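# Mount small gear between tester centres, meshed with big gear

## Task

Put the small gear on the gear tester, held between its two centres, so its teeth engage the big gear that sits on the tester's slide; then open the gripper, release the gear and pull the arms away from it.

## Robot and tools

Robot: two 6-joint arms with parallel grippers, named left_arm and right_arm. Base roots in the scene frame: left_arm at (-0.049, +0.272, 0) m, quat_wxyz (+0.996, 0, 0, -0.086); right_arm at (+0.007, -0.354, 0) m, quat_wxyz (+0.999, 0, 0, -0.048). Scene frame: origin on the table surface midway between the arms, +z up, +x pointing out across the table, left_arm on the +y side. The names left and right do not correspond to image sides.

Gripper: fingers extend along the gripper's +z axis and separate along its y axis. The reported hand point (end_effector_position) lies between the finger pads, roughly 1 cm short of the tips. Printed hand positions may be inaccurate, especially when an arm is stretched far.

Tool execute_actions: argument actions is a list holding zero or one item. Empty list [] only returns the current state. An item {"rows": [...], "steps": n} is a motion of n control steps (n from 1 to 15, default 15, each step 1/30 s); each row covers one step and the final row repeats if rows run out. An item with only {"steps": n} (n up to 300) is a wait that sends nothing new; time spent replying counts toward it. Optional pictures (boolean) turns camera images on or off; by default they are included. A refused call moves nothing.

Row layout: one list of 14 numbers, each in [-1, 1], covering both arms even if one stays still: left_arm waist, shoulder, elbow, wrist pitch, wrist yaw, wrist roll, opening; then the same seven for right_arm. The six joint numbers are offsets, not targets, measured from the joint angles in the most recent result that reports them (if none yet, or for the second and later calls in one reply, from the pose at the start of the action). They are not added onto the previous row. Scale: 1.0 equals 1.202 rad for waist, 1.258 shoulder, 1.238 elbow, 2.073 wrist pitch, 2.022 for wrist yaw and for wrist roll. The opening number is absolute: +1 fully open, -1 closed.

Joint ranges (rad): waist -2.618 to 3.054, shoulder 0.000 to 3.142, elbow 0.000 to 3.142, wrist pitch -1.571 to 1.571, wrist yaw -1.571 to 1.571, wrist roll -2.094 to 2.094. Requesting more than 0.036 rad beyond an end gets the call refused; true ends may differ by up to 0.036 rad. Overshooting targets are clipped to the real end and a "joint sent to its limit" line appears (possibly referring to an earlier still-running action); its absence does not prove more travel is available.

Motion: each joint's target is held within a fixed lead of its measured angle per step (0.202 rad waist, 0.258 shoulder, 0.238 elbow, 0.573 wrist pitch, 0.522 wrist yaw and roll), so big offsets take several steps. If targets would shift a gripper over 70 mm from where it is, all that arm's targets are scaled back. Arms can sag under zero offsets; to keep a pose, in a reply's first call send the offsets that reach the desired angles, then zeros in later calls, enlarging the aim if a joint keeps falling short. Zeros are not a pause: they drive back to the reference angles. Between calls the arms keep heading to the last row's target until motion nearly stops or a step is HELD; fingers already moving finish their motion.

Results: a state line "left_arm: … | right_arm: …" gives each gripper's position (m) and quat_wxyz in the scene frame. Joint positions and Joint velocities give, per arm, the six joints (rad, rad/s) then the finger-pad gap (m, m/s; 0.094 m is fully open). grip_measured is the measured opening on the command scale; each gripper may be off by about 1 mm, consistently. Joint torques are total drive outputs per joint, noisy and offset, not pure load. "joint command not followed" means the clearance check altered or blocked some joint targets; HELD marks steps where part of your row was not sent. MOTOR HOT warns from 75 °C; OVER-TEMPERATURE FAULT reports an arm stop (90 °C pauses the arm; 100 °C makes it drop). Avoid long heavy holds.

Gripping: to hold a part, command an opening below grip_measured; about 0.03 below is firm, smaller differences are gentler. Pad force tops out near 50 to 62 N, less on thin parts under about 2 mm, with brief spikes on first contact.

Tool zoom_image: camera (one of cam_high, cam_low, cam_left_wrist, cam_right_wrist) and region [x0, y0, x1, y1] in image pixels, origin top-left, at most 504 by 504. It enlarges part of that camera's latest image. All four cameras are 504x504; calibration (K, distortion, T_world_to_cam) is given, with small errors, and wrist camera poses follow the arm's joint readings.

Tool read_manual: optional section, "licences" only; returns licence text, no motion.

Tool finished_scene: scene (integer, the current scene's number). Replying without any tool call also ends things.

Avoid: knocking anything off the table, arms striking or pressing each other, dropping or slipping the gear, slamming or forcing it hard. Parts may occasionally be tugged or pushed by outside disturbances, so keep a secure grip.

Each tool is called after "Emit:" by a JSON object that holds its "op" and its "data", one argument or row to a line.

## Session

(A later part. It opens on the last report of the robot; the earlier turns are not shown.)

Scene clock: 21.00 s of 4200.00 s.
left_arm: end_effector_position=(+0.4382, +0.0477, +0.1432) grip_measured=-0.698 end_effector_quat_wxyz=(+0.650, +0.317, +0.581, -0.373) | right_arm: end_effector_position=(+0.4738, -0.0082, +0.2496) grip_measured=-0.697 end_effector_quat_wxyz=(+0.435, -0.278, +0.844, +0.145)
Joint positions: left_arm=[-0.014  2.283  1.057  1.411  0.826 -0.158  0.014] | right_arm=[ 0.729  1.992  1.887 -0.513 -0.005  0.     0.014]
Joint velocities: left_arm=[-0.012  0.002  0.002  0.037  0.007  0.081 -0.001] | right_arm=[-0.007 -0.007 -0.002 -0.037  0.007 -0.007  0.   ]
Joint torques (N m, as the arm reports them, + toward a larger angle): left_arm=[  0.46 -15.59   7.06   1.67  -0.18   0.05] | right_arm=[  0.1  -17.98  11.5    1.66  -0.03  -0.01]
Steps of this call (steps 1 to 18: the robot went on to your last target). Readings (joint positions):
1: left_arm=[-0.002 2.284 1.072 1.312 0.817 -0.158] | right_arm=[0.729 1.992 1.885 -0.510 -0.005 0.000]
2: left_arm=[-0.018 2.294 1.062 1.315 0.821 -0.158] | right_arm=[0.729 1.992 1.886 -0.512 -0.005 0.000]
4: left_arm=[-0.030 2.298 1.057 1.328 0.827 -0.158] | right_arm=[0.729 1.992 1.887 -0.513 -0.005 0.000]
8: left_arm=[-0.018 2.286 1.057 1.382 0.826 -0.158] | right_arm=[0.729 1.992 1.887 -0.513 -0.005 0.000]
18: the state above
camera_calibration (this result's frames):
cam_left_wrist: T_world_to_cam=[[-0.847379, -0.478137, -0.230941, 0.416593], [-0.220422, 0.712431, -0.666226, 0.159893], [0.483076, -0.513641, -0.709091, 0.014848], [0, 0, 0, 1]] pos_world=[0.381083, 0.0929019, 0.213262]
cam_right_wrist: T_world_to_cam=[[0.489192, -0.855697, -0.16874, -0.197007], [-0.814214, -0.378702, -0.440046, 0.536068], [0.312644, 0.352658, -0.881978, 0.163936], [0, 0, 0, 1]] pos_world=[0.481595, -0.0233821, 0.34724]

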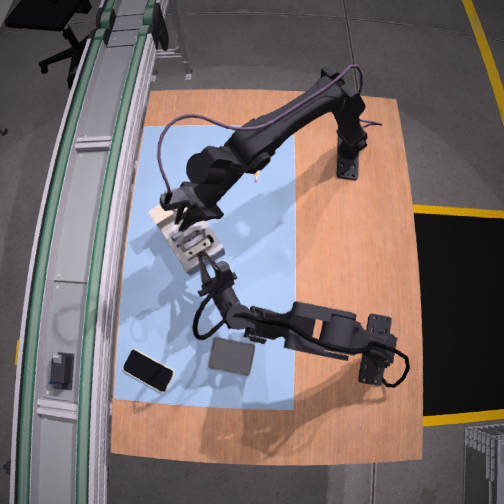

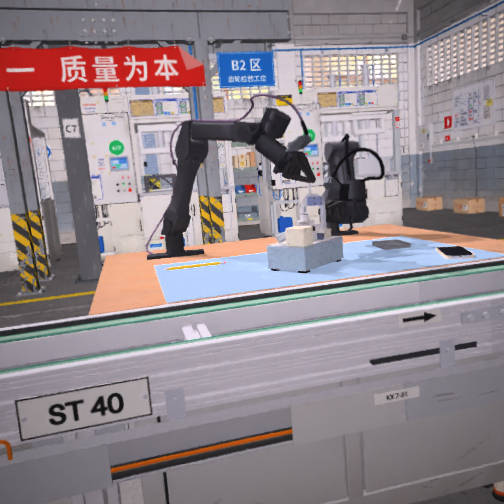

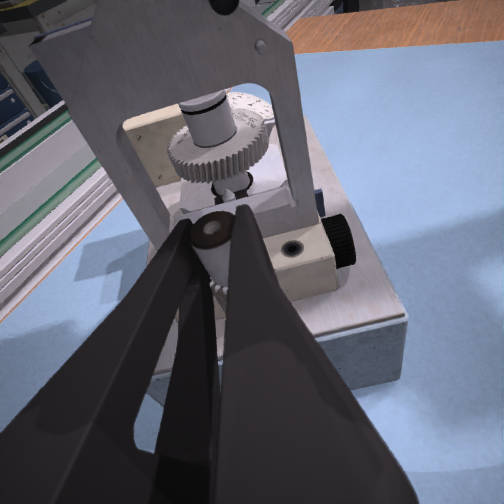

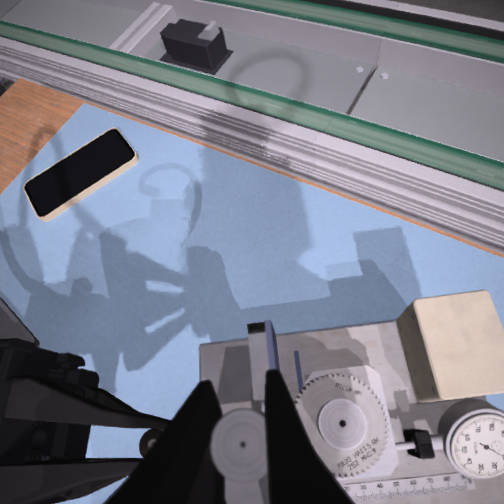

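Emit:
{"op": "execute_actions", "data": {
  "actions": [
    {"rows":[[-0.008,0,0.03,0,-0.008,0,-0.76,0,-0.055,0.045,0,0,0,-0.76],[-0.012,0,0.038,0,-0.01,0,-0.76,0,-0.055,0.045,0,0,0,-0.76],[-0.016,0,0.046,0,-0.013,0,-0.76,0,-0.055,0.045,0,0,0,-0.76],[-0.02,0.004,0.054,-0.003,-0.016,0,-0.76,0,-0.055,0.045,0,0,0,-0.76],[-0.024,0.007,0.062,-0.006,-0.019,0,-0.76,0,-0.055,0.045,0,0,0,-0.76],[-0.028,0.01,0.07,-0.009,-0.022,0,-0.76,0,-0.055,0.045,0,0,0,-0.76],[-0.032,0.013,0.078,-0.011,-0.025,0,-0.76,0,-0.055,0.045,0,0,0,-0.76],[-0.035,0.016,0.087,-0.011,-0.025,0,-0.76,0,-0.055,0.045,0,0,0,-0.76]]}
  ]
}}

Emit:
{"op": "zoom_image", "data": {
  "camera": "cam_low",
  "region": [290,185,340,235]
}}

Scene clock: 22.87 s of 4200.00 s.
left_arm: end_effector_position=(+0.4484, +0.0301, +0.1591) grip_measured=-0.698 end_effector_quat_wxyz=(+0.664, +0.321, +0.563, -0.372) | right_arm: end_effector_position=(+0.4738, -0.0082, +0.2496) grip_measured=-0.697 end_effector_quat_wxyz=(+0.435, -0.278, +0.844, +0.145)
Joint positions: left_arm=[-0.051  2.299  1.136  1.394  0.794 -0.158  0.014] | right_arm=[ 0.729  1.992  1.887 -0.513 -0.005  0.     0.014]
Joint velocities: left_arm=[ 0.002  0.012 -0.017 -0.007 -0.11  -0.007 -0.   ] | right_arm=[-0.007  0.007 -0.017  0.007 -0.037 -0.022 -0.001]
Joint torques (N m, as the arm reports them, + toward a larger angle): left_arm=[ -0.48 -13.     8.46   1.34  -0.2    0.03] | right_arm=[  0.1  -18.08  11.15   1.61  -0.03  -0.01]
Steps of this call (steps 1 to 15: the robot went on to your last target; steps 16 to 41: nothing new was sent; steps 42 to 56: all 15 steps of this action). Readings (joint positions):
42: left_arm=[-0.014 2.283 1.057 1.412 0.825 -0.158] | right_arm=[0.729 1.992 1.887 -0.513 -0.005 0.000]
43: left_arm=[-0.014 2.283 1.060 1.412 0.825 -0.158] | right_arm=[0.729 1.992 1.887 -0.513 -0.005 0.000]
45: left_arm=[-0.017 2.285 1.073 1.408 0.821 -0.158] | right_arm=[0.729 1.992 1.887 -0.513 -0.005 0.000]
49: left_arm=[-0.034 2.293 1.118 1.401 0.803 -0.158] | right_arm=[0.729 1.992 1.887 -0.513 -0.005 0.000]
56: the state above
camera_calibration (this result's frames):
cam_left_wrist: T_world_to_cam=[[-0.839033, -0.477891, -0.260085, 0.421349], [-0.187562, 0.702777, -0.68624, 0.174063], [0.51073, -0.526996, -0.679286, -0.00461213], [0, 0, 0, 1]] pos_world=[0.388529, 0.0766009, 0.225903]
cam_right_wrist: T_world_to_cam=[[0.489192, -0.855697, -0.16874, -0.197007], [-0.814214, -0.378702, -0.440046, 0.536068], [0.312644, 0.352658, -0.881978, 0.163936], [0, 0, 0, 1]] pos_world=[0.481595, -0.0233821, 0.34724]

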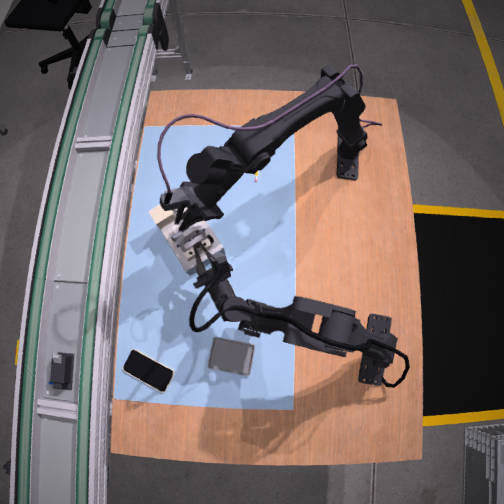

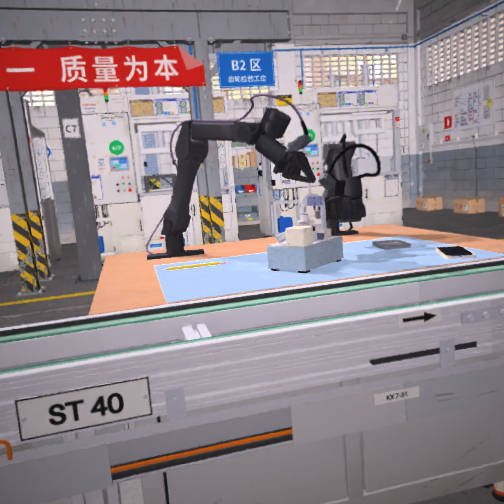

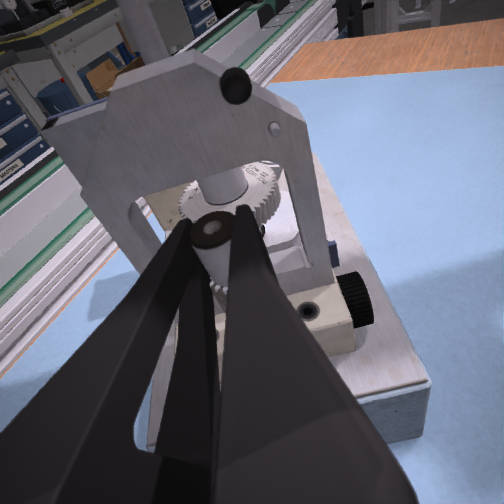

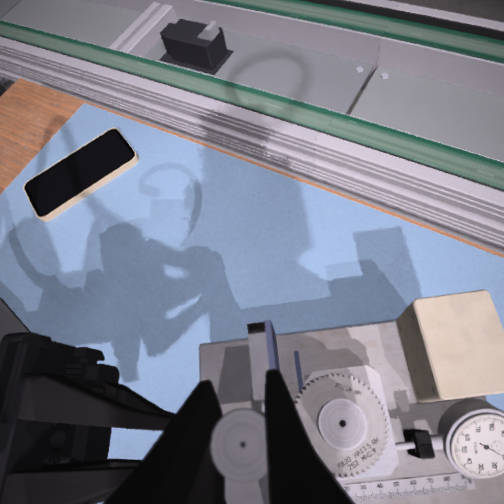

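Region (290, 185, 340, 235) of cam_low's 504x504 image, scaled by 10.080, with more detail than that image has.

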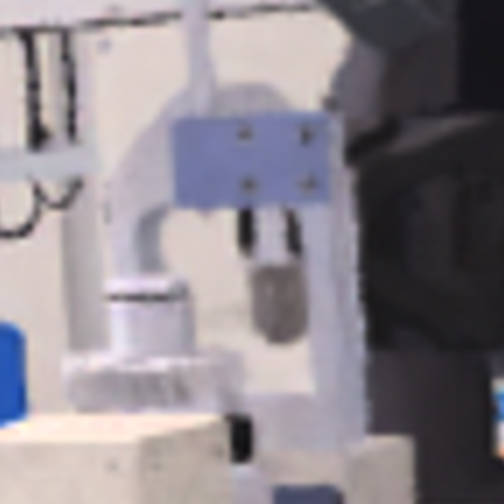

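Emit:
{"op": "execute_actions", "data": {
  "actions": [
    {"rows":[[0,0.008,0.01,0,0,0,-0.76,0,-0.055,0.045,0,0,0,-0.76],[0,0.012,0.015,0,0,0,-0.76,0,-0.055,0.045,0,0,0,-0.76],[-0.006,0.015,0.02,0,-0.008,0,-0.76,0,-0.055,0.045,0,0,0,-0.76],[-0.009,0.017,0.026,0,-0.01,0,-0.76,0,-0.055,0.045,0,0,0,-0.76],[-0.012,0.02,0.032,0,-0.012,0,-0.76,0,-0.055,0.045,0,0,0,-0.76],[-0.015,0.023,0.038,0,-0.014,0,-0.76,0,-0.055,0.045,0,0,0,-0.76],[-0.018,0.027,0.044,0,-0.016,0,-0.76,0,-0.055,0.045,0,0,0,-0.76],[-0.021,0.031,0.05,0,-0.018,0,-0.76,0,-0.055,0.045,0,0,0,-0.76],[-0.023,0.035,0.058,0,-0.019,0,-0.76,0,-0.055,0.045,0,0,0,-0.76]]}
  ]
}}

Emit:
{"op": "zoom_image", "data": {
  "camera": "cam_low",
  "region": [290,185,340,235]
}}

Scene clock: 24.57 s of 4200.00 s.
left_arm: end_effector_position=(+0.4545, +0.0204, +0.1487) grip_measured=-0.698 end_effector_quat_wxyz=(+0.662, +0.318, +0.566, -0.375) | right_arm: end_effector_position=(+0.4738, -0.0082, +0.2496) grip_measured=-0.697 end_effector_quat_wxyz=(+0.435, -0.278, +0.844, +0.145)
Joint positions: left_arm=[-0.07   2.344  1.175  1.388  0.773 -0.158  0.014] | right_arm=[ 0.729  1.992  1.887 -0.513 -0.005  0.     0.014]
Joint velocities: left_arm=[-0.007 -0.017 -0.002  0.022 -0.037  0.007 -0.   ] | right_arm=[ 0.017 -0.007 -0.017 -0.022  0.007 -0.037  0.   ]
Joint torques (N m, as the arm reports them, + toward a larger angle): left_arm=[ -0.62 -13.62   8.49   1.43  -0.24   0.01] | right_arm=[  0.1  -18.07  11.14   1.6   -0.03  -0.01]
Steps of this call (steps 1 to 15: the robot went on to your last target; steps 16 to 36: nothing new was sent; steps 37 to 51: all 15 steps of this action). Readings (joint positions):
37: left_arm=[-0.051 2.301 1.136 1.390 0.790 -0.158] | right_arm=[0.729 1.992 1.887 -0.513 -0.005 0.000]
38: left_arm=[-0.051 2.303 1.136 1.390 0.790 -0.158] | right_arm=[0.729 1.992 1.887 -0.513 -0.005 0.000]
40: left_arm=[-0.051 2.307 1.136 1.390 0.790 -0.158] | right_arm=[0.729 1.992 1.887 -0.513 -0.005 0.000]
44: left_arm=[-0.054 2.330 1.150 1.389 0.783 -0.158] | right_arm=[0.729 1.992 1.887 -0.513 -0.005 0.000]
51: the state above
camera_calibration (this result's frames):
cam_left_wrist: T_world_to_cam=[[-0.841744, -0.478909, -0.249226, 0.418849], [-0.196108, 0.701332, -0.685328, 0.17868], [0.502999, -0.527996, -0.68426, -0.0155762], [0, 0, 0, 1]] pos_world=[0.395439, 0.0670523, 0.216184]
cam_right_wrist: T_world_to_cam=[[0.489192, -0.855697, -0.16874, -0.197007], [-0.814214, -0.378702, -0.440046, 0.536068], [0.312644, 0.352658, -0.881978, 0.163936], [0, 0, 0, 1]] pos_world=[0.481595, -0.0233821, 0.34724]

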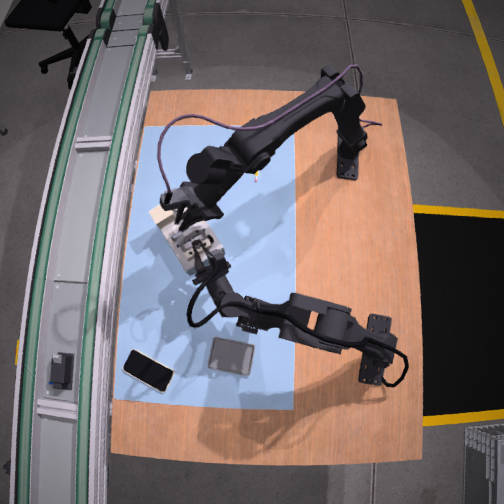

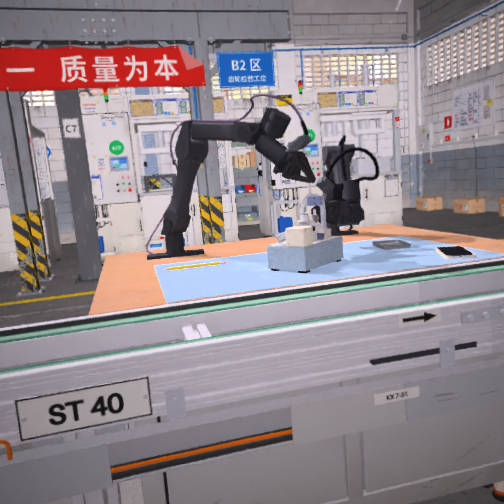

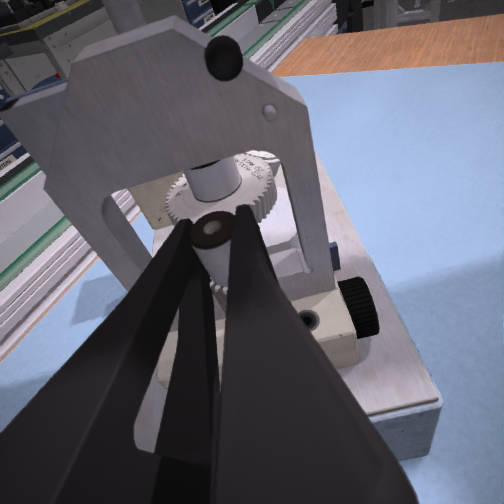

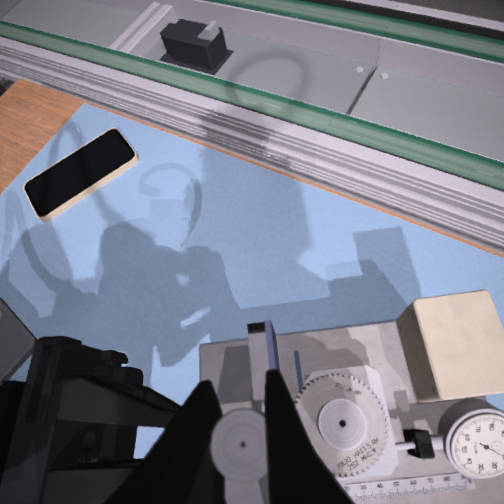

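Region (290, 185, 340, 235) of cam_low's 504x504 image, scaled by 10.080, with more detail than that image has.

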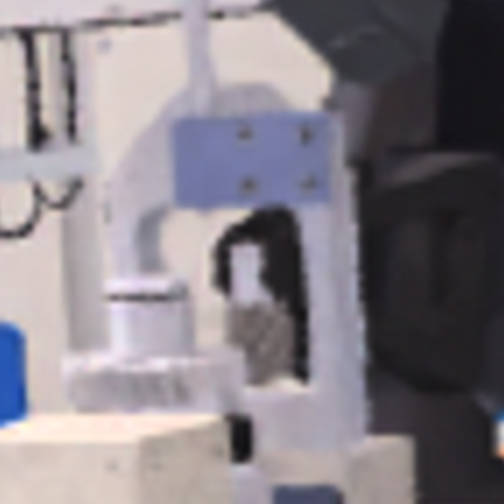

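Emit:
{"op": "execute_actions", "data": {
  "actions": [
    {"rows":[[-0.006,0,0.03,0,-0.008,0,-0.76,0,-0.055,0.045,0,0,0,-0.76],[-0.007,0,0.036,0,-0.009,0,-0.76,0,-0.055,0.045,0,0,0,-0.76],[-0.009,0.002,0.042,-0.004,-0.01,0,-0.76,0,-0.055,0.045,0,0,0,-0.76],[-0.011,0.005,0.048,-0.007,-0.011,0,-0.76,0,-0.055,0.045,0,0,0,-0.76],[-0.013,0.008,0.054,-0.01,-0.012,0,-0.76,0,-0.055,0.045,0,0,0,-0.76],[-0.015,0.011,0.06,-0.013,-0.013,0,-0.76,0,-0.055,0.045,0,0,0,-0.76],[-0.015,0.013,0.066,-0.015,-0.013,0,-0.76,0,-0.055,0.045,0,0,0,-0.76]]}
  ]
}}

Emit:
{"op": "zoom_image", "data": {
  "camera": "cam_low",
  "region": [290,185,340,235]
}}

Scene clock: 26.73 s of 4200.00 s.
left_arm: end_effector_position=(+0.4635, +0.0153, +0.1539) grip_measured=-0.698 end_effector_quat_wxyz=(+0.665, +0.317, +0.563, -0.373) | right_arm: end_effector_position=(+0.4738, -0.0082, +0.2496) grip_measured=-0.697 end_effector_quat_wxyz=(+0.435, -0.278, +0.844, +0.145)
Joint positions: left_arm=[-0.078  2.358  1.226  1.361  0.762 -0.158  0.014] | right_arm=[ 0.729  1.992  1.887 -0.513 -0.005  0.     0.014]
Joint velocities: left_arm=[ 0.002  0.017 -0.007  0.007 -0.007  0.037 -0.   ] | right_arm=[ 0.002 -0.017  0.012  0.051  0.022 -0.066  0.   ]
Joint torques (N m, as the arm reports them, + toward a larger angle): left_arm=[ -0.71 -13.73   8.62   1.4   -0.26   0.02] | right_arm=[  0.09 -18.07  11.13   1.6   -0.03  -0.01]
Steps of this call (steps 1 to 15: the robot went on to your last target; steps 16 to 50: nothing new was sent; steps 51 to 65: all 15 steps of this action). Readings (joint positions):
51: left_arm=[-0.070 2.344 1.175 1.388 0.770 -0.158] | right_arm=[0.729 1.992 1.887 -0.513 -0.005 0.000]
52: left_arm=[-0.070 2.344 1.177 1.388 0.770 -0.158] | right_arm=[0.729 1.992 1.887 -0.513 -0.005 0.000]
54: left_arm=[-0.070 2.344 1.187 1.382 0.770 -0.158] | right_arm=[0.729 1.992 1.887 -0.513 -0.005 0.000]
58: left_arm=[-0.073 2.352 1.221 1.373 0.764 -0.158] | right_arm=[0.729 1.992 1.887 -0.513 -0.005 0.000]
65: the state above
camera_calibration (this result's frames):
cam_left_wrist: T_world_to_cam=[[-0.837954, -0.482768, -0.254496, 0.424363], [-0.192109, 0.697419, -0.690435, 0.186612], [0.51081, -0.529662, -0.677149, -0.0239478], [0, 0, 0, 1]] pos_world=[0.40368, 0.062038, 0.220626]
cam_right_wrist: T_world_to_cam=[[0.489192, -0.855697, -0.16874, -0.197007], [-0.814214, -0.378702, -0.440046, 0.536068], [0.312644, 0.352658, -0.881978, 0.163936], [0, 0, 0, 1]] pos_world=[0.481595, -0.0233821, 0.34724]

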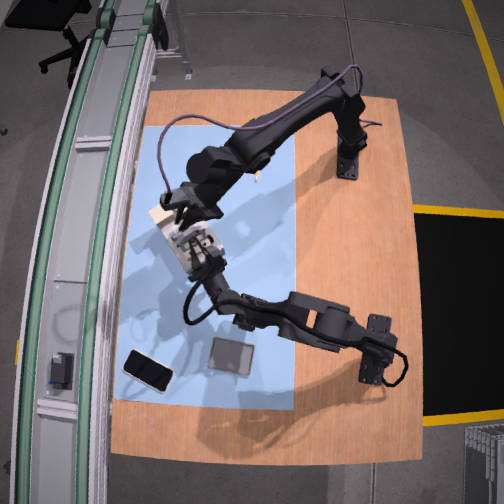

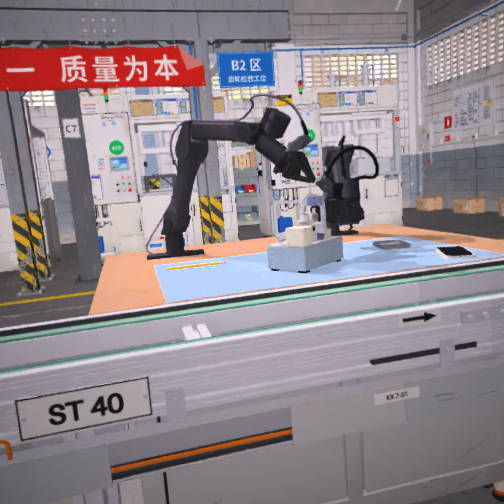

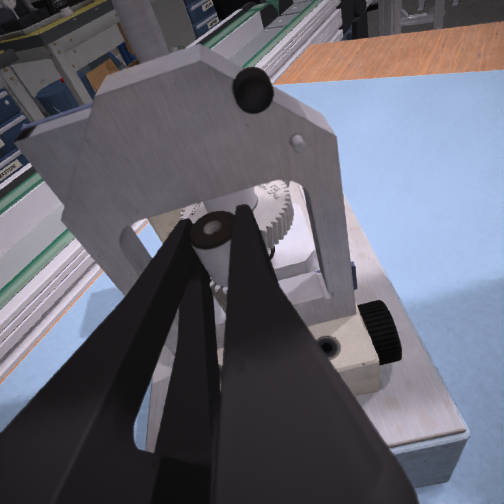

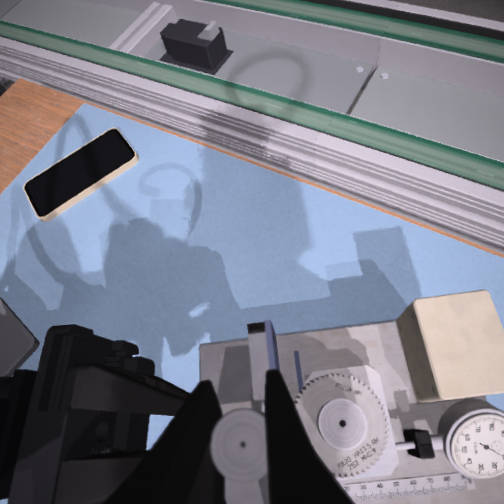

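Region (290, 185, 340, 235) of cam_low's 504x504 image, scaled by 10.080, with more detail than that image has.

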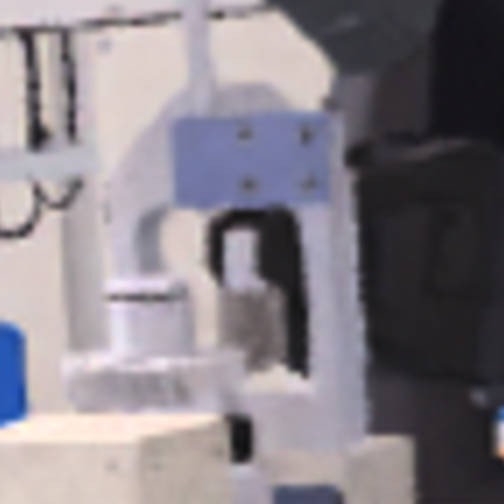

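Emit:
{"op": "execute_actions", "data": {
  "actions": [
    {"rows":[[-0.008,0.004,0.026,-0.003,-0.008,0,-0.76,0,-0.055,0.045,0,0,0,-0.76],[-0.011,0.007,0.032,-0.005,-0.01,0,-0.76,0,-0.055,0.045,0,0,0,-0.76],[-0.014,0.01,0.038,-0.007,-0.012,0,-0.76,0,-0.055,0.045,0,0,0,-0.76],[-0.016,0.013,0.044,-0.009,-0.013,0,-0.76,0,-0.055,0.045,0,0,0,-0.76],[-0.018,0.015,0.05,-0.011,-0.014,0,-0.76,0,-0.055,0.045,0,0,0,-0.76],[-0.02,0.017,0.055,-0.012,-0.015,0,-0.76,0,-0.055,0.045,0,0,0,-0.76],[-0.022,0.019,0.06,-0.012,-0.016,0,-0.76,0,-0.055,0.045,0,0,0,-0.76]]}
  ]
}}

Emit:
{"op": "zoom_image", "data": {
  "camera": "cam_low",
  "region": [290,185,340,235]
}}

Scene clock: 28.47 s of 4200.00 s.
left_arm: end_effector_position=(+0.4688, +0.0056, +0.1524) grip_measured=-0.698 end_effector_quat_wxyz=(+0.664, +0.316, +0.564, -0.376) | right_arm: end_effector_position=(+0.4738, -0.0082, +0.2496) grip_measured=-0.697 end_effector_quat_wxyz=(+0.435, -0.278, +0.844, +0.145)
Joint positions: left_arm=[-0.096  2.38   1.267  1.338  0.746 -0.158  0.014] | right_arm=[ 0.729  1.992  1.887 -0.513 -0.005  0.     0.014]
Joint velocities: left_arm=[ 0.002  0.002 -0.002 -0.007  0.007 -0.11   0.   ] | right_arm=[-0.002  0.007 -0.007 -0.095 -0.022  0.007  0.001]
Joint torques (N m, as the arm reports them, + toward a larger angle): left_arm=[ -0.57 -14.04   8.97   1.37  -0.21   0.05] | right_arm=[  0.09 -18.07  11.15   1.6   -0.02  -0.02]
Steps of this call (steps 1 to 15: the robot went on to your last target; steps 16 to 37: nothing new was sent; steps 38 to 52: all 15 steps of this action). Readings (joint positions):
38: left_arm=[-0.078 2.359 1.226 1.358 0.762 -0.158] | right_arm=[0.729 1.992 1.887 -0.513 -0.005 0.000]
39: left_arm=[-0.078 2.359 1.226 1.358 0.761 -0.158] | right_arm=[0.729 1.992 1.887 -0.513 -0.005 0.000]
41: left_arm=[-0.079 2.364 1.235 1.355 0.758 -0.158] | right_arm=[0.729 1.992 1.887 -0.513 -0.005 0.000]
45: left_arm=[-0.088 2.378 1.263 1.344 0.749 -0.158] | right_arm=[0.729 1.992 1.887 -0.513 -0.005 0.000]
52: the state above
camera_calibration (this result's frames):
cam_left_wrist: T_world_to_cam=[[-0.840326, -0.481431, -0.249152, 0.42403], [-0.193932, 0.696195, -0.69116, 0.194309], [0.506204, -0.532481, -0.678396, -0.0305189], [0, 0, 0, 1]] pos_world=[0.409455, 0.0526134, 0.219242]
cam_right_wrist: T_world_to_cam=[[0.489192, -0.855697, -0.16874, -0.197007], [-0.814214, -0.378702, -0.440046, 0.536068], [0.312644, 0.352658, -0.881978, 0.163936], [0, 0, 0, 1]] pos_world=[0.481595, -0.0233821, 0.34724]

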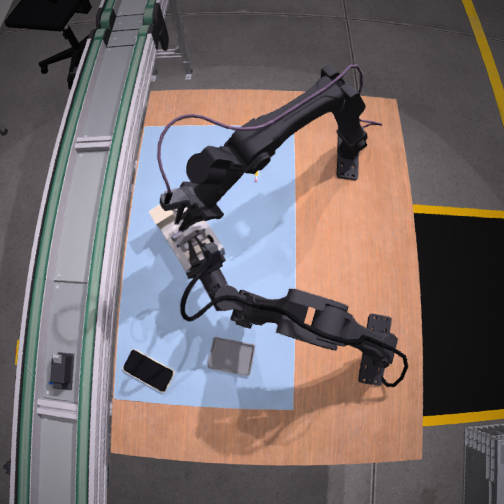

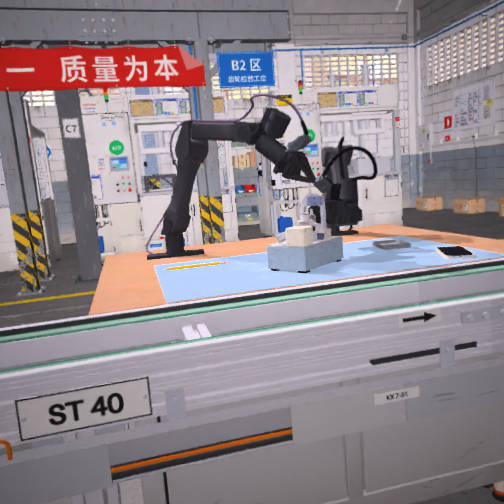

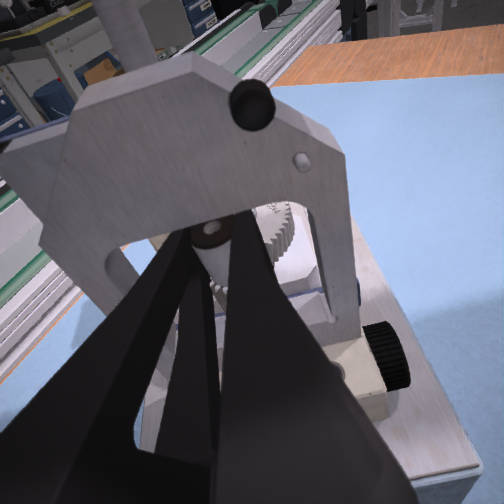

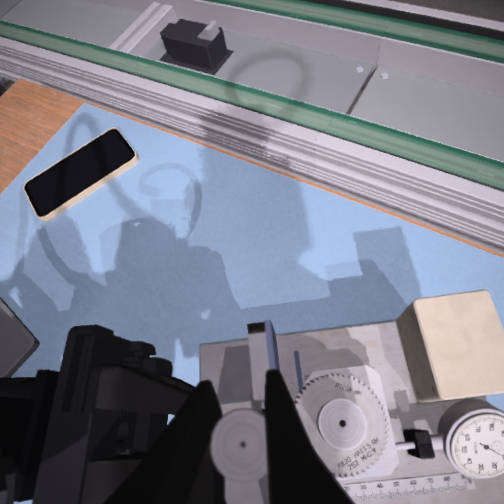

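Region (290, 185, 340, 235) of cam_low's 504x504 image, scaled by 10.080, with more detail than that image has.

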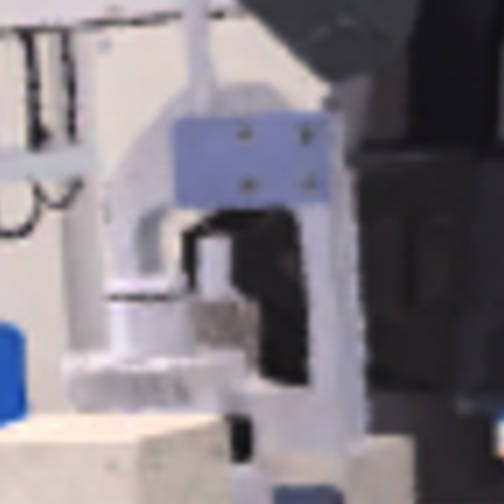

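Emit:
{"op": "execute_actions", "data": {
  "actions": []
}}

Emit:
{"op": "execute_actions", "data": {
  "actions": [
    {"rows":[[-0.007,0.004,0.026,-0.002,-0.007,0,-0.76,0,-0.055,0.045,0,0,0,-0.76],[-0.008,0.006,0.031,-0.004,-0.007,0,-0.76,0,-0.055,0.045,0,0,0,-0.76],[-0.009,0.008,0.037,-0.005,-0.008,0,-0.76,0,-0.055,0.045,0,0,0,-0.76],[-0.010,0.010,0.043,-0.007,-0.009,0,-0.76,0,-0.055,0.045,0,0,0,-0.76],[-0.011,0.013,0.049,-0.009,-0.009,0,-0.76,0,-0.055,0.045,0,0,0,-0.76],[-0.012,0.015,0.054,-0.010,-0.010,0,-0.76,0,-0.055,0.045,0,0,0,-0.76]],"steps":15}
  ]
}}

Emit:
{"op": "zoom_image", "data": {
  "camera": "cam_low",
  "region": [290,185,340,235]
}}

Scene clock: 31.27 s of 4200.00 s.
left_arm: end_effector_position=(+0.4691, +0.0057, +0.1523) grip_measured=-0.698 end_effector_quat_wxyz=(+0.664, +0.316, +0.564, -0.375) | right_arm: end_effector_position=(+0.4738, -0.0082, +0.2496) grip_measured=-0.697 end_effector_quat_wxyz=(+0.435, -0.278, +0.844, +0.145)
Joint positions: left_arm=[-0.096  2.38   1.267  1.338  0.744 -0.158  0.014] | right_arm=[ 0.729  1.992  1.887 -0.513 -0.005  0.     0.014]
Joint velocities: left_arm=[-0.002 -0.007  0.002 -0.037  0.051  0.022 -0.001] | right_arm=[ 0.002 -0.002 -0.007 -0.007  0.051  0.051  0.   ]
Joint torques (N m, as the arm reports them, + toward a larger angle): left_arm=[ -0.59 -13.93   9.11   1.39  -0.23   0.  ] | right_arm=[  0.1  -18.06  11.14   1.6   -0.03  -0.02]
Steps of this call (steps 1 to 15: the robot went on to your last target; steps 16 to 84: nothing new was sent). Readings (joint positions):
1: left_arm=[-0.096 2.380 1.267 1.338 0.746 -0.158] | right_arm=[0.729 1.992 1.887 -0.513 -0.005 0.000]
2: left_arm=[-0.096 2.380 1.267 1.338 0.746 -0.158] | right_arm=[0.729 1.992 1.887 -0.513 -0.005 0.000]
4: left_arm=[-0.096 2.380 1.267 1.338 0.745 -0.158] | right_arm=[0.729 1.992 1.887 -0.513 -0.005 0.000]
8: left_arm=[-0.096 2.380 1.267 1.338 0.745 -0.158] | right_arm=[0.729 1.992 1.887 -0.513 -0.005 0.000]
84: the state above
All arms were judged still, so your last target was given up. Only a new action makes them travel on or press farther. Fingers that are still opening or closing keep moving.
camera_calibration (this result's frames):
cam_left_wrist: T_world_to_cam=[[-0.839814, -0.482712, -0.248397, 0.423938], [-0.195538, 0.695818, -0.691087, 0.194933], [0.506435, -0.531814, -0.678747, -0.0307101], [0, 0, 0, 1]] pos_world=[0.409699, 0.0526699, 0.219177]
cam_right_wrist: T_world_to_cam=[[0.489192, -0.855697, -0.16874, -0.197007], [-0.814214, -0.378702, -0.440046, 0.536068], [0.312644, 0.352658, -0.881978, 0.163936], [0, 0, 0, 1]] pos_world=[0.481595, -0.0233821, 0.34724]

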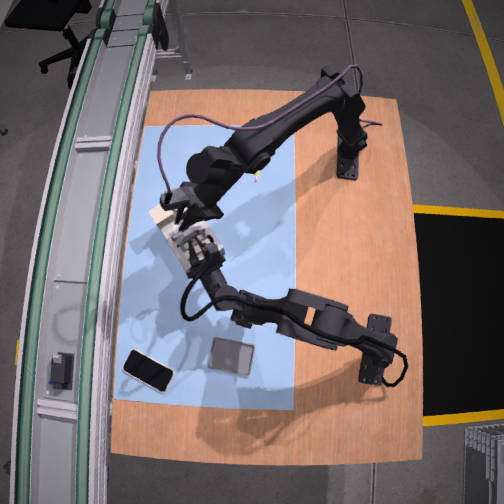

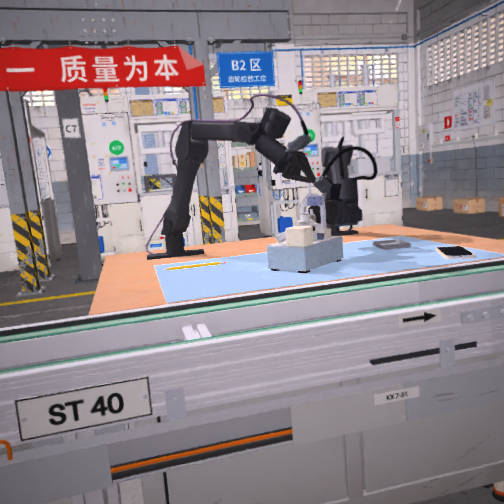

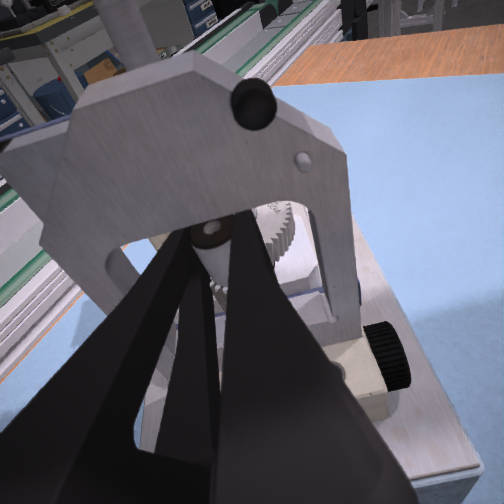

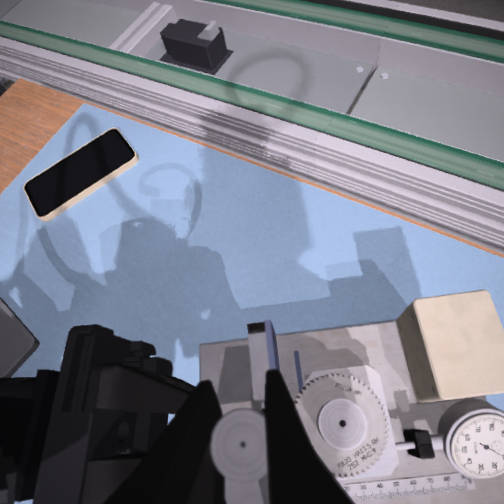

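Scene clock: 31.77 s of 4200.00 s.
left_arm: end_effector_position=(+0.4751, +0.0032, +0.1547) grip_measured=-0.698 end_effector_quat_wxyz=(+0.667, +0.315, +0.561, -0.374) | right_arm: end_effector_position=(+0.4738, -0.0082, +0.2495) grip_measured=-0.697 end_effector_quat_wxyz=(+0.435, -0.278, +0.844, +0.145)
Joint positions: left_arm=[-0.098  2.395  1.302  1.326  0.739 -0.158  0.014] | right_arm=[ 0.729  1.992  1.887 -0.513 -0.005  0.     0.014]
Joint velocities: left_arm=[-0.007  0.002  0.002 -0.051  0.007 -0.037 -0.   ] | right_arm=[ 0.002  0.002 -0.012  0.066 -0.022 -0.037 -0.001]
Joint torques (N m, as the arm reports them, + toward a larger angle): left_arm=[ -0.79 -13.78   9.06   1.33  -0.24   0.04] | right_arm=[  0.09 -18.08  11.14   1.6   -0.03  -0.01]
Steps of this call (steps 1 to 15: all 15 steps of this action). Readings (joint positions):
1: left_arm=[-0.096 2.380 1.267 1.337 0.744 -0.158] | right_arm=[0.729 1.992 1.887 -0.513 -0.005 0.000]
2: left_arm=[-0.096 2.380 1.267 1.336 0.744 -0.158] | right_arm=[0.729 1.992 1.887 -0.513 -0.005 0.000]
4: left_arm=[-0.096 2.385 1.275 1.334 0.744 -0.158] | right_arm=[0.729 1.992 1.887 -0.513 -0.005 0.000]
8: left_arm=[-0.097 2.393 1.300 1.328 0.742 -0.158] | right_arm=[0.729 1.992 1.887 -0.513 -0.005 0.000]
15: the state above
camera_calibration (this result's frames):
cam_left_wrist: T_world_to_cam=[[-0.836546, -0.485711, -0.253525, 0.427643], [-0.191655, 0.692905, -0.69509, 0.198346], [0.513282, -0.532886, -0.672736, -0.0376082], [0, 0, 0, 1]] pos_world=[0.415061, 0.0502351, 0.220986]
cam_right_wrist: T_world_to_cam=[[0.489141, -0.855735, -0.168697, -0.197013], [-0.814349, -0.378801, -0.439711, 0.535965], [0.312373, 0.352458, -0.882154, 0.164064], [0, 0, 0, 1]] pos_world=[0.481581, -0.0233926, 0.347163]

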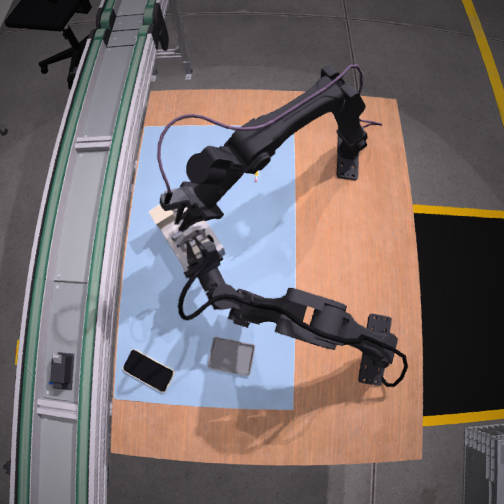

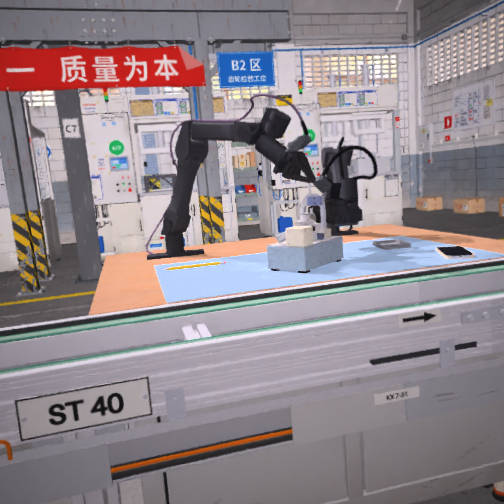

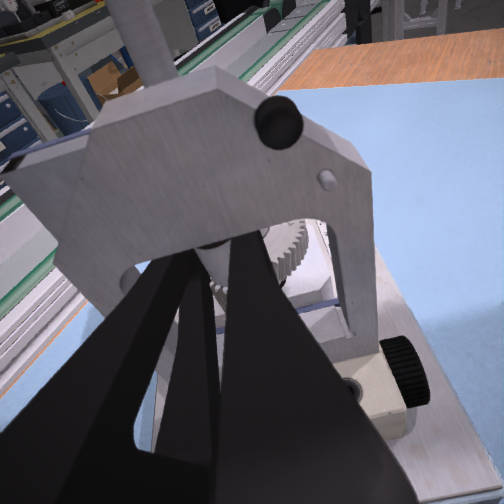

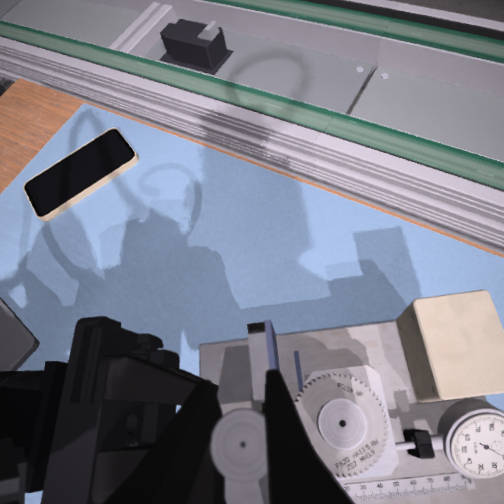

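Region (290, 185, 340, 235) of cam_low's 504x504 image, scaled by 10.080, with more detail than that image has.

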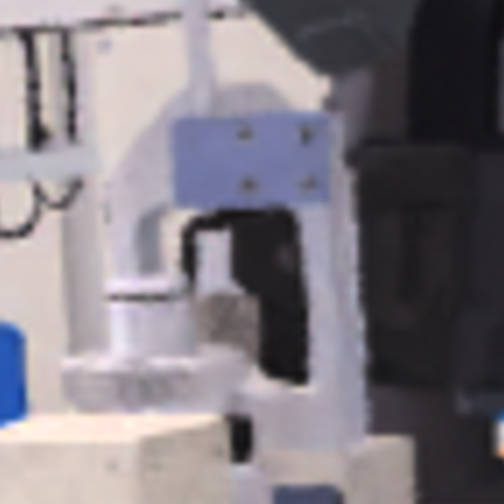

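Emit:
{"op": "execute_actions", "data": {
  "actions": [
    {"rows":[[-0.009,0.002,0.02,-0.003,-0.004,0,-0.76,0,-0.055,0.045,0,0,0,-0.76],[-0.012,0.003,0.02,-0.005,-0.004,0,-0.76,0,-0.055,0.045,0,0,0,-0.76],[-0.0135,0.004,0.02,-0.007,-0.004,0,-0.76,0,-0.055,0.045,0,0,0,-0.76]],"steps":12}
  ]
}}

Emit:
{"op": "zoom_image", "data": {
  "camera": "cam_low",
  "region": [290,185,340,235]
}}

Scene clock: 33.07 s of 4200.00 s.
left_arm: end_effector_position=(+0.4752, +0.0032, +0.1546) grip_measured=-0.698 end_effector_quat_wxyz=(+0.667, +0.315, +0.562, -0.374) | right_arm: end_effector_position=(+0.4738, -0.0082, +0.2495) grip_measured=-0.697 end_effector_quat_wxyz=(+0.435, -0.278, +0.844, +0.145)
Joint positions: left_arm=[-0.098  2.395  1.302  1.325  0.739 -0.158  0.014] | right_arm=[ 0.729  1.992  1.887 -0.513 -0.005  0.     0.014]
Joint velocities: left_arm=[ 0.007 -0.017  0.002 -0.022 -0.051 -0.007  0.   ] | right_arm=[ 0.007 -0.017  0.007 -0.022 -0.022  0.022 -0.001]
Joint torques (N m, as the arm reports them, + toward a larger angle): left_arm=[ -1.24 -13.9    8.32   1.27  -0.17   0.03] | right_arm=[  0.1  -18.08  11.14   1.6   -0.02  -0.01]
Steps of this call (steps 1 to 15: the robot went on to your last target; steps 16 to 27: nothing new was sent; steps 28 to 39: all 12 steps of this action). Readings (joint positions):
28: left_arm=[-0.098 2.395 1.302 1.326 0.739 -0.158] | right_arm=[0.729 1.992 1.887 -0.513 -0.005 0.000]
29: left_arm=[-0.098 2.395 1.302 1.326 0.739 -0.158] | right_arm=[0.729 1.992 1.887 -0.513 -0.005 0.000]
31: left_arm=[-0.098 2.395 1.302 1.325 0.739 -0.158] | right_arm=[0.729 1.992 1.887 -0.513 -0.005 0.000]
35: left_arm=[-0.098 2.395 1.302 1.325 0.739 -0.158] | right_arm=[0.729 1.992 1.887 -0.513 -0.005 0.000]
39: the state above
camera_calibration (this result's frames):
cam_left_wrist: T_world_to_cam=[[-0.836733, -0.485659, -0.253009, 0.427637], [-0.192166, 0.693047, -0.694808, 0.198453], [0.512787, -0.532749, -0.673222, -0.037422], [0, 0, 0, 1]] pos_world=[0.415144, 0.0502121, 0.22089]
cam_right_wrist: T_world_to_cam=[[0.489141, -0.855735, -0.168697, -0.197013], [-0.814349, -0.378801, -0.439711, 0.535965], [0.312373, 0.352458, -0.882154, 0.164064], [0, 0, 0, 1]] pos_world=[0.481581, -0.0233926, 0.347163]

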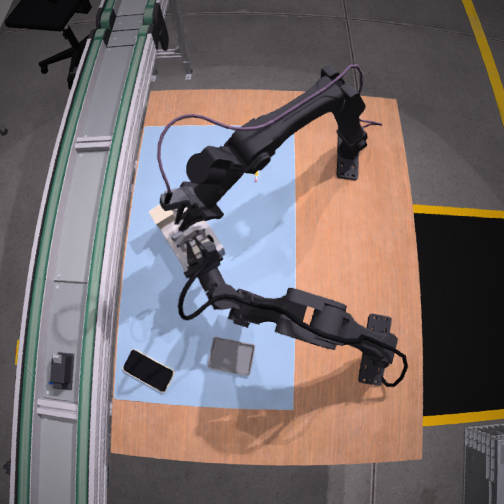

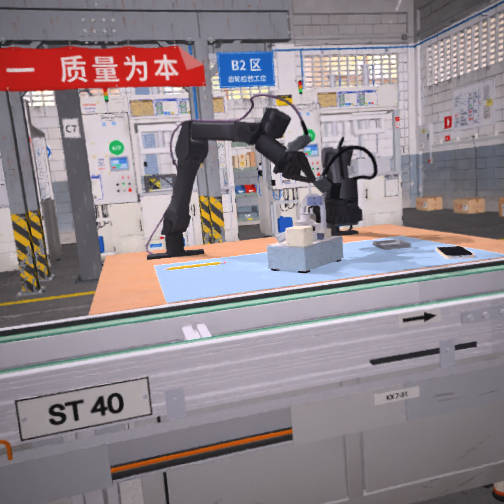

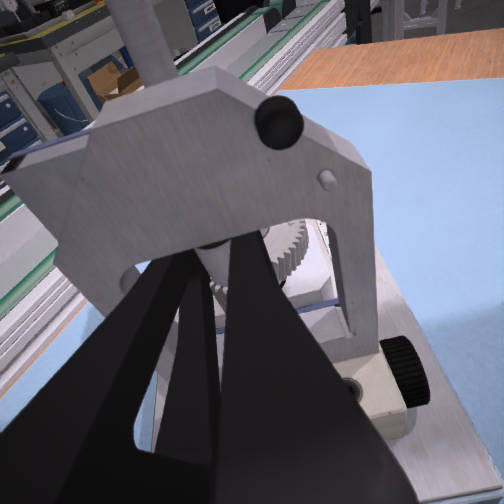

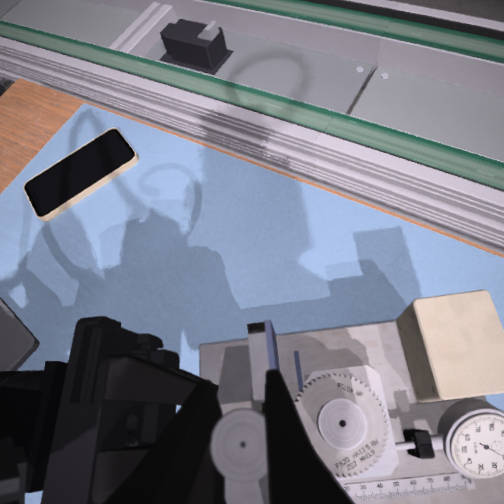

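Region (290, 185, 340, 235) of cam_low's 504x504 image, scaled by 10.080, with more detail than that image has.

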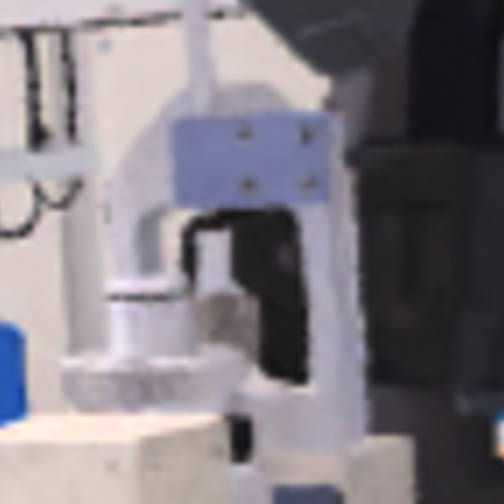

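Emit:
{"op": "execute_actions", "data": {
  "actions": [
    {"rows":[[-0.016,0,0.02,0,0.004,0,-0.76,0,-0.055,0.045,0,0,0,-0.76],[-0.019,0,0.02,0,0.008,0,-0.76,0,-0.055,0.045,0,0,0,-0.76],[-0.022,0,0.02,0,0.012,0,-0.76,0,-0.055,0.045,0,0,0,-0.76]],"steps":12}
  ]
}}

Emit:
{"op": "zoom_image", "data": {
  "camera": "cam_low",
  "region": [290,185,340,235]
}}

Emit:
{"op": "zoom_image", "data": {
  "camera": "cam_left_wrist",
  "region": [150,210,330,390]
}}

Scene clock: 34.47 s of 4200.00 s.
left_arm: end_effector_position=(+0.4691, -0.0032, +0.1540) grip_measured=-0.698 end_effector_quat_wxyz=(+0.661, +0.327, +0.557, -0.383) | right_arm: end_effector_position=(+0.4738, -0.0082, +0.2495) grip_measured=-0.697 end_effector_quat_wxyz=(+0.435, -0.278, +0.844, +0.145)
Joint positions: left_arm=[-0.106  2.395  1.302  1.326  0.765 -0.158  0.014] | right_arm=[ 0.729  1.992  1.887 -0.513 -0.005  0.     0.014]
Joint velocities: left_arm=[-0.032 -0.007  0.012 -0.037  0.081  0.037  0.   ] | right_arm=[ 0.002 -0.002 -0.007  0.022  0.007  0.022 -0.001]
Joint torques (N m, as the arm reports them, + toward a larger angle): left_arm=[ -1.21 -14.27   8.3    1.4   -0.2    0.03] | right_arm=[  0.11 -18.07  11.14   1.6   -0.03  -0.01]
Steps of this call (steps 1 to 15: the robot went on to your last target; steps 16 to 30: nothing new was sent; steps 31 to 42: all 12 steps of this action). Readings (joint positions):
31: left_arm=[-0.098 2.395 1.302 1.325 0.740 -0.158] | right_arm=[0.729 1.992 1.887 -0.513 -0.005 0.000]
32: left_arm=[-0.099 2.395 1.302 1.325 0.740 -0.158] | right_arm=[0.729 1.992 1.887 -0.513 -0.005 0.000]
34: left_arm=[-0.100 2.395 1.302 1.325 0.746 -0.158] | right_arm=[0.729 1.992 1.887 -0.513 -0.005 0.000]
38: left_arm=[-0.103 2.395 1.302 1.325 0.757 -0.158] | right_arm=[0.729 1.992 1.887 -0.513 -0.005 0.000]
42: the state above
camera_calibration (this result's frames):
cam_left_wrist: T_world_to_cam=[[-0.851781, -0.456152, -0.257672, 0.427194], [-0.167315, 0.702932, -0.691297, 0.189165], [0.496463, -0.545721, -0.675065, -0.0302449], [0, 0, 0, 1]] pos_world=[0.410541, 0.0453895, 0.220428]
cam_right_wrist: T_world_to_cam=[[0.489141, -0.855735, -0.168697, -0.197013], [-0.814349, -0.378801, -0.439711, 0.535965], [0.312373, 0.352458, -0.882154, 0.164064], [0, 0, 0, 1]] pos_world=[0.481581, -0.0233926, 0.347163]

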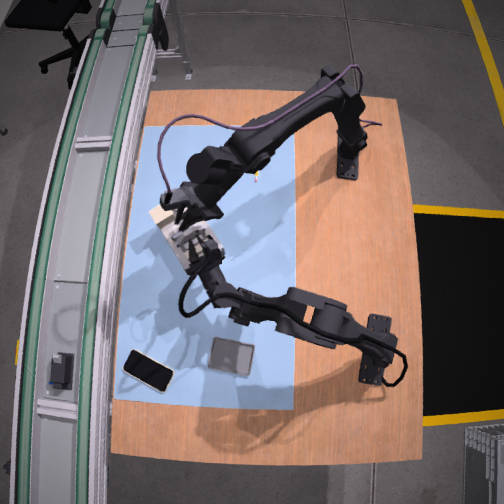

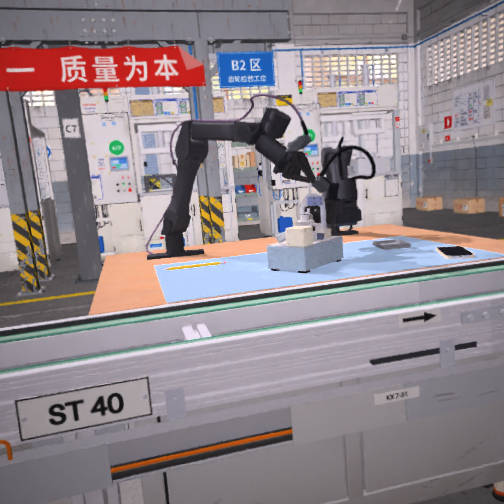

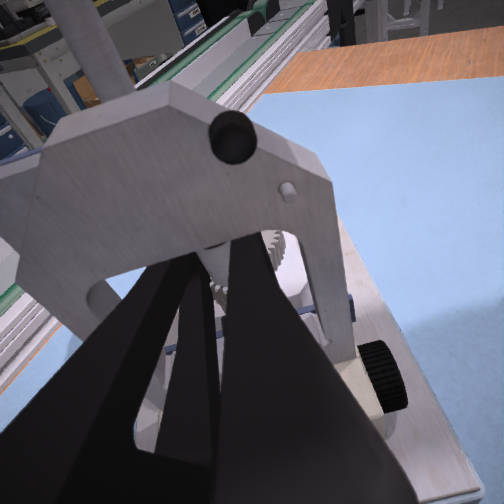

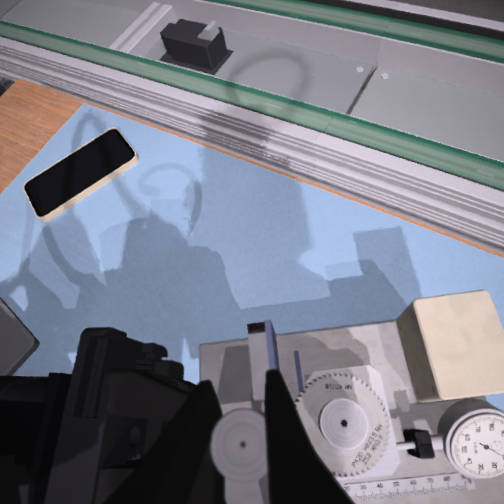

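Region (290, 185, 340, 235) of cam_low's 504x504 image, scaled by 10.080, with more detail than that image has.

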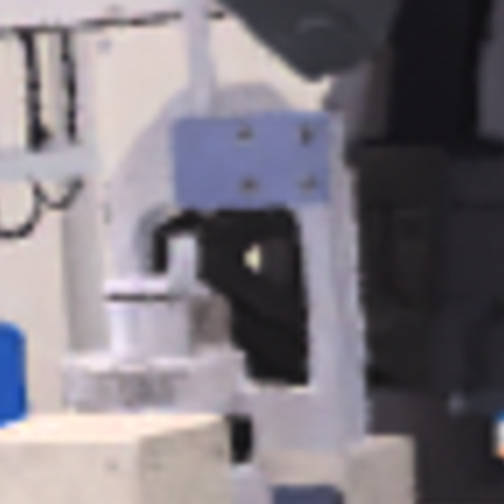

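Region (150, 210, 330, 390) of cam_left_wrist's 504x504 image, scaled by 2.800, with more detail than that image has.

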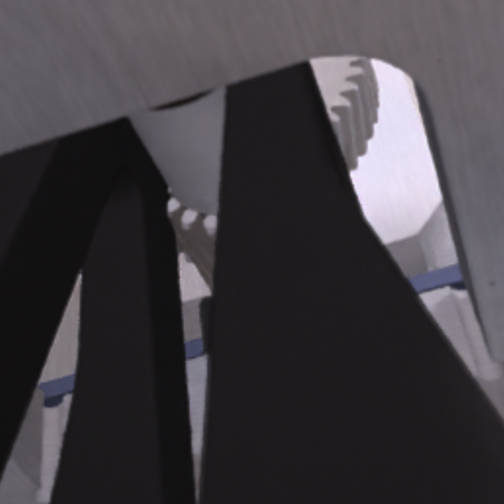

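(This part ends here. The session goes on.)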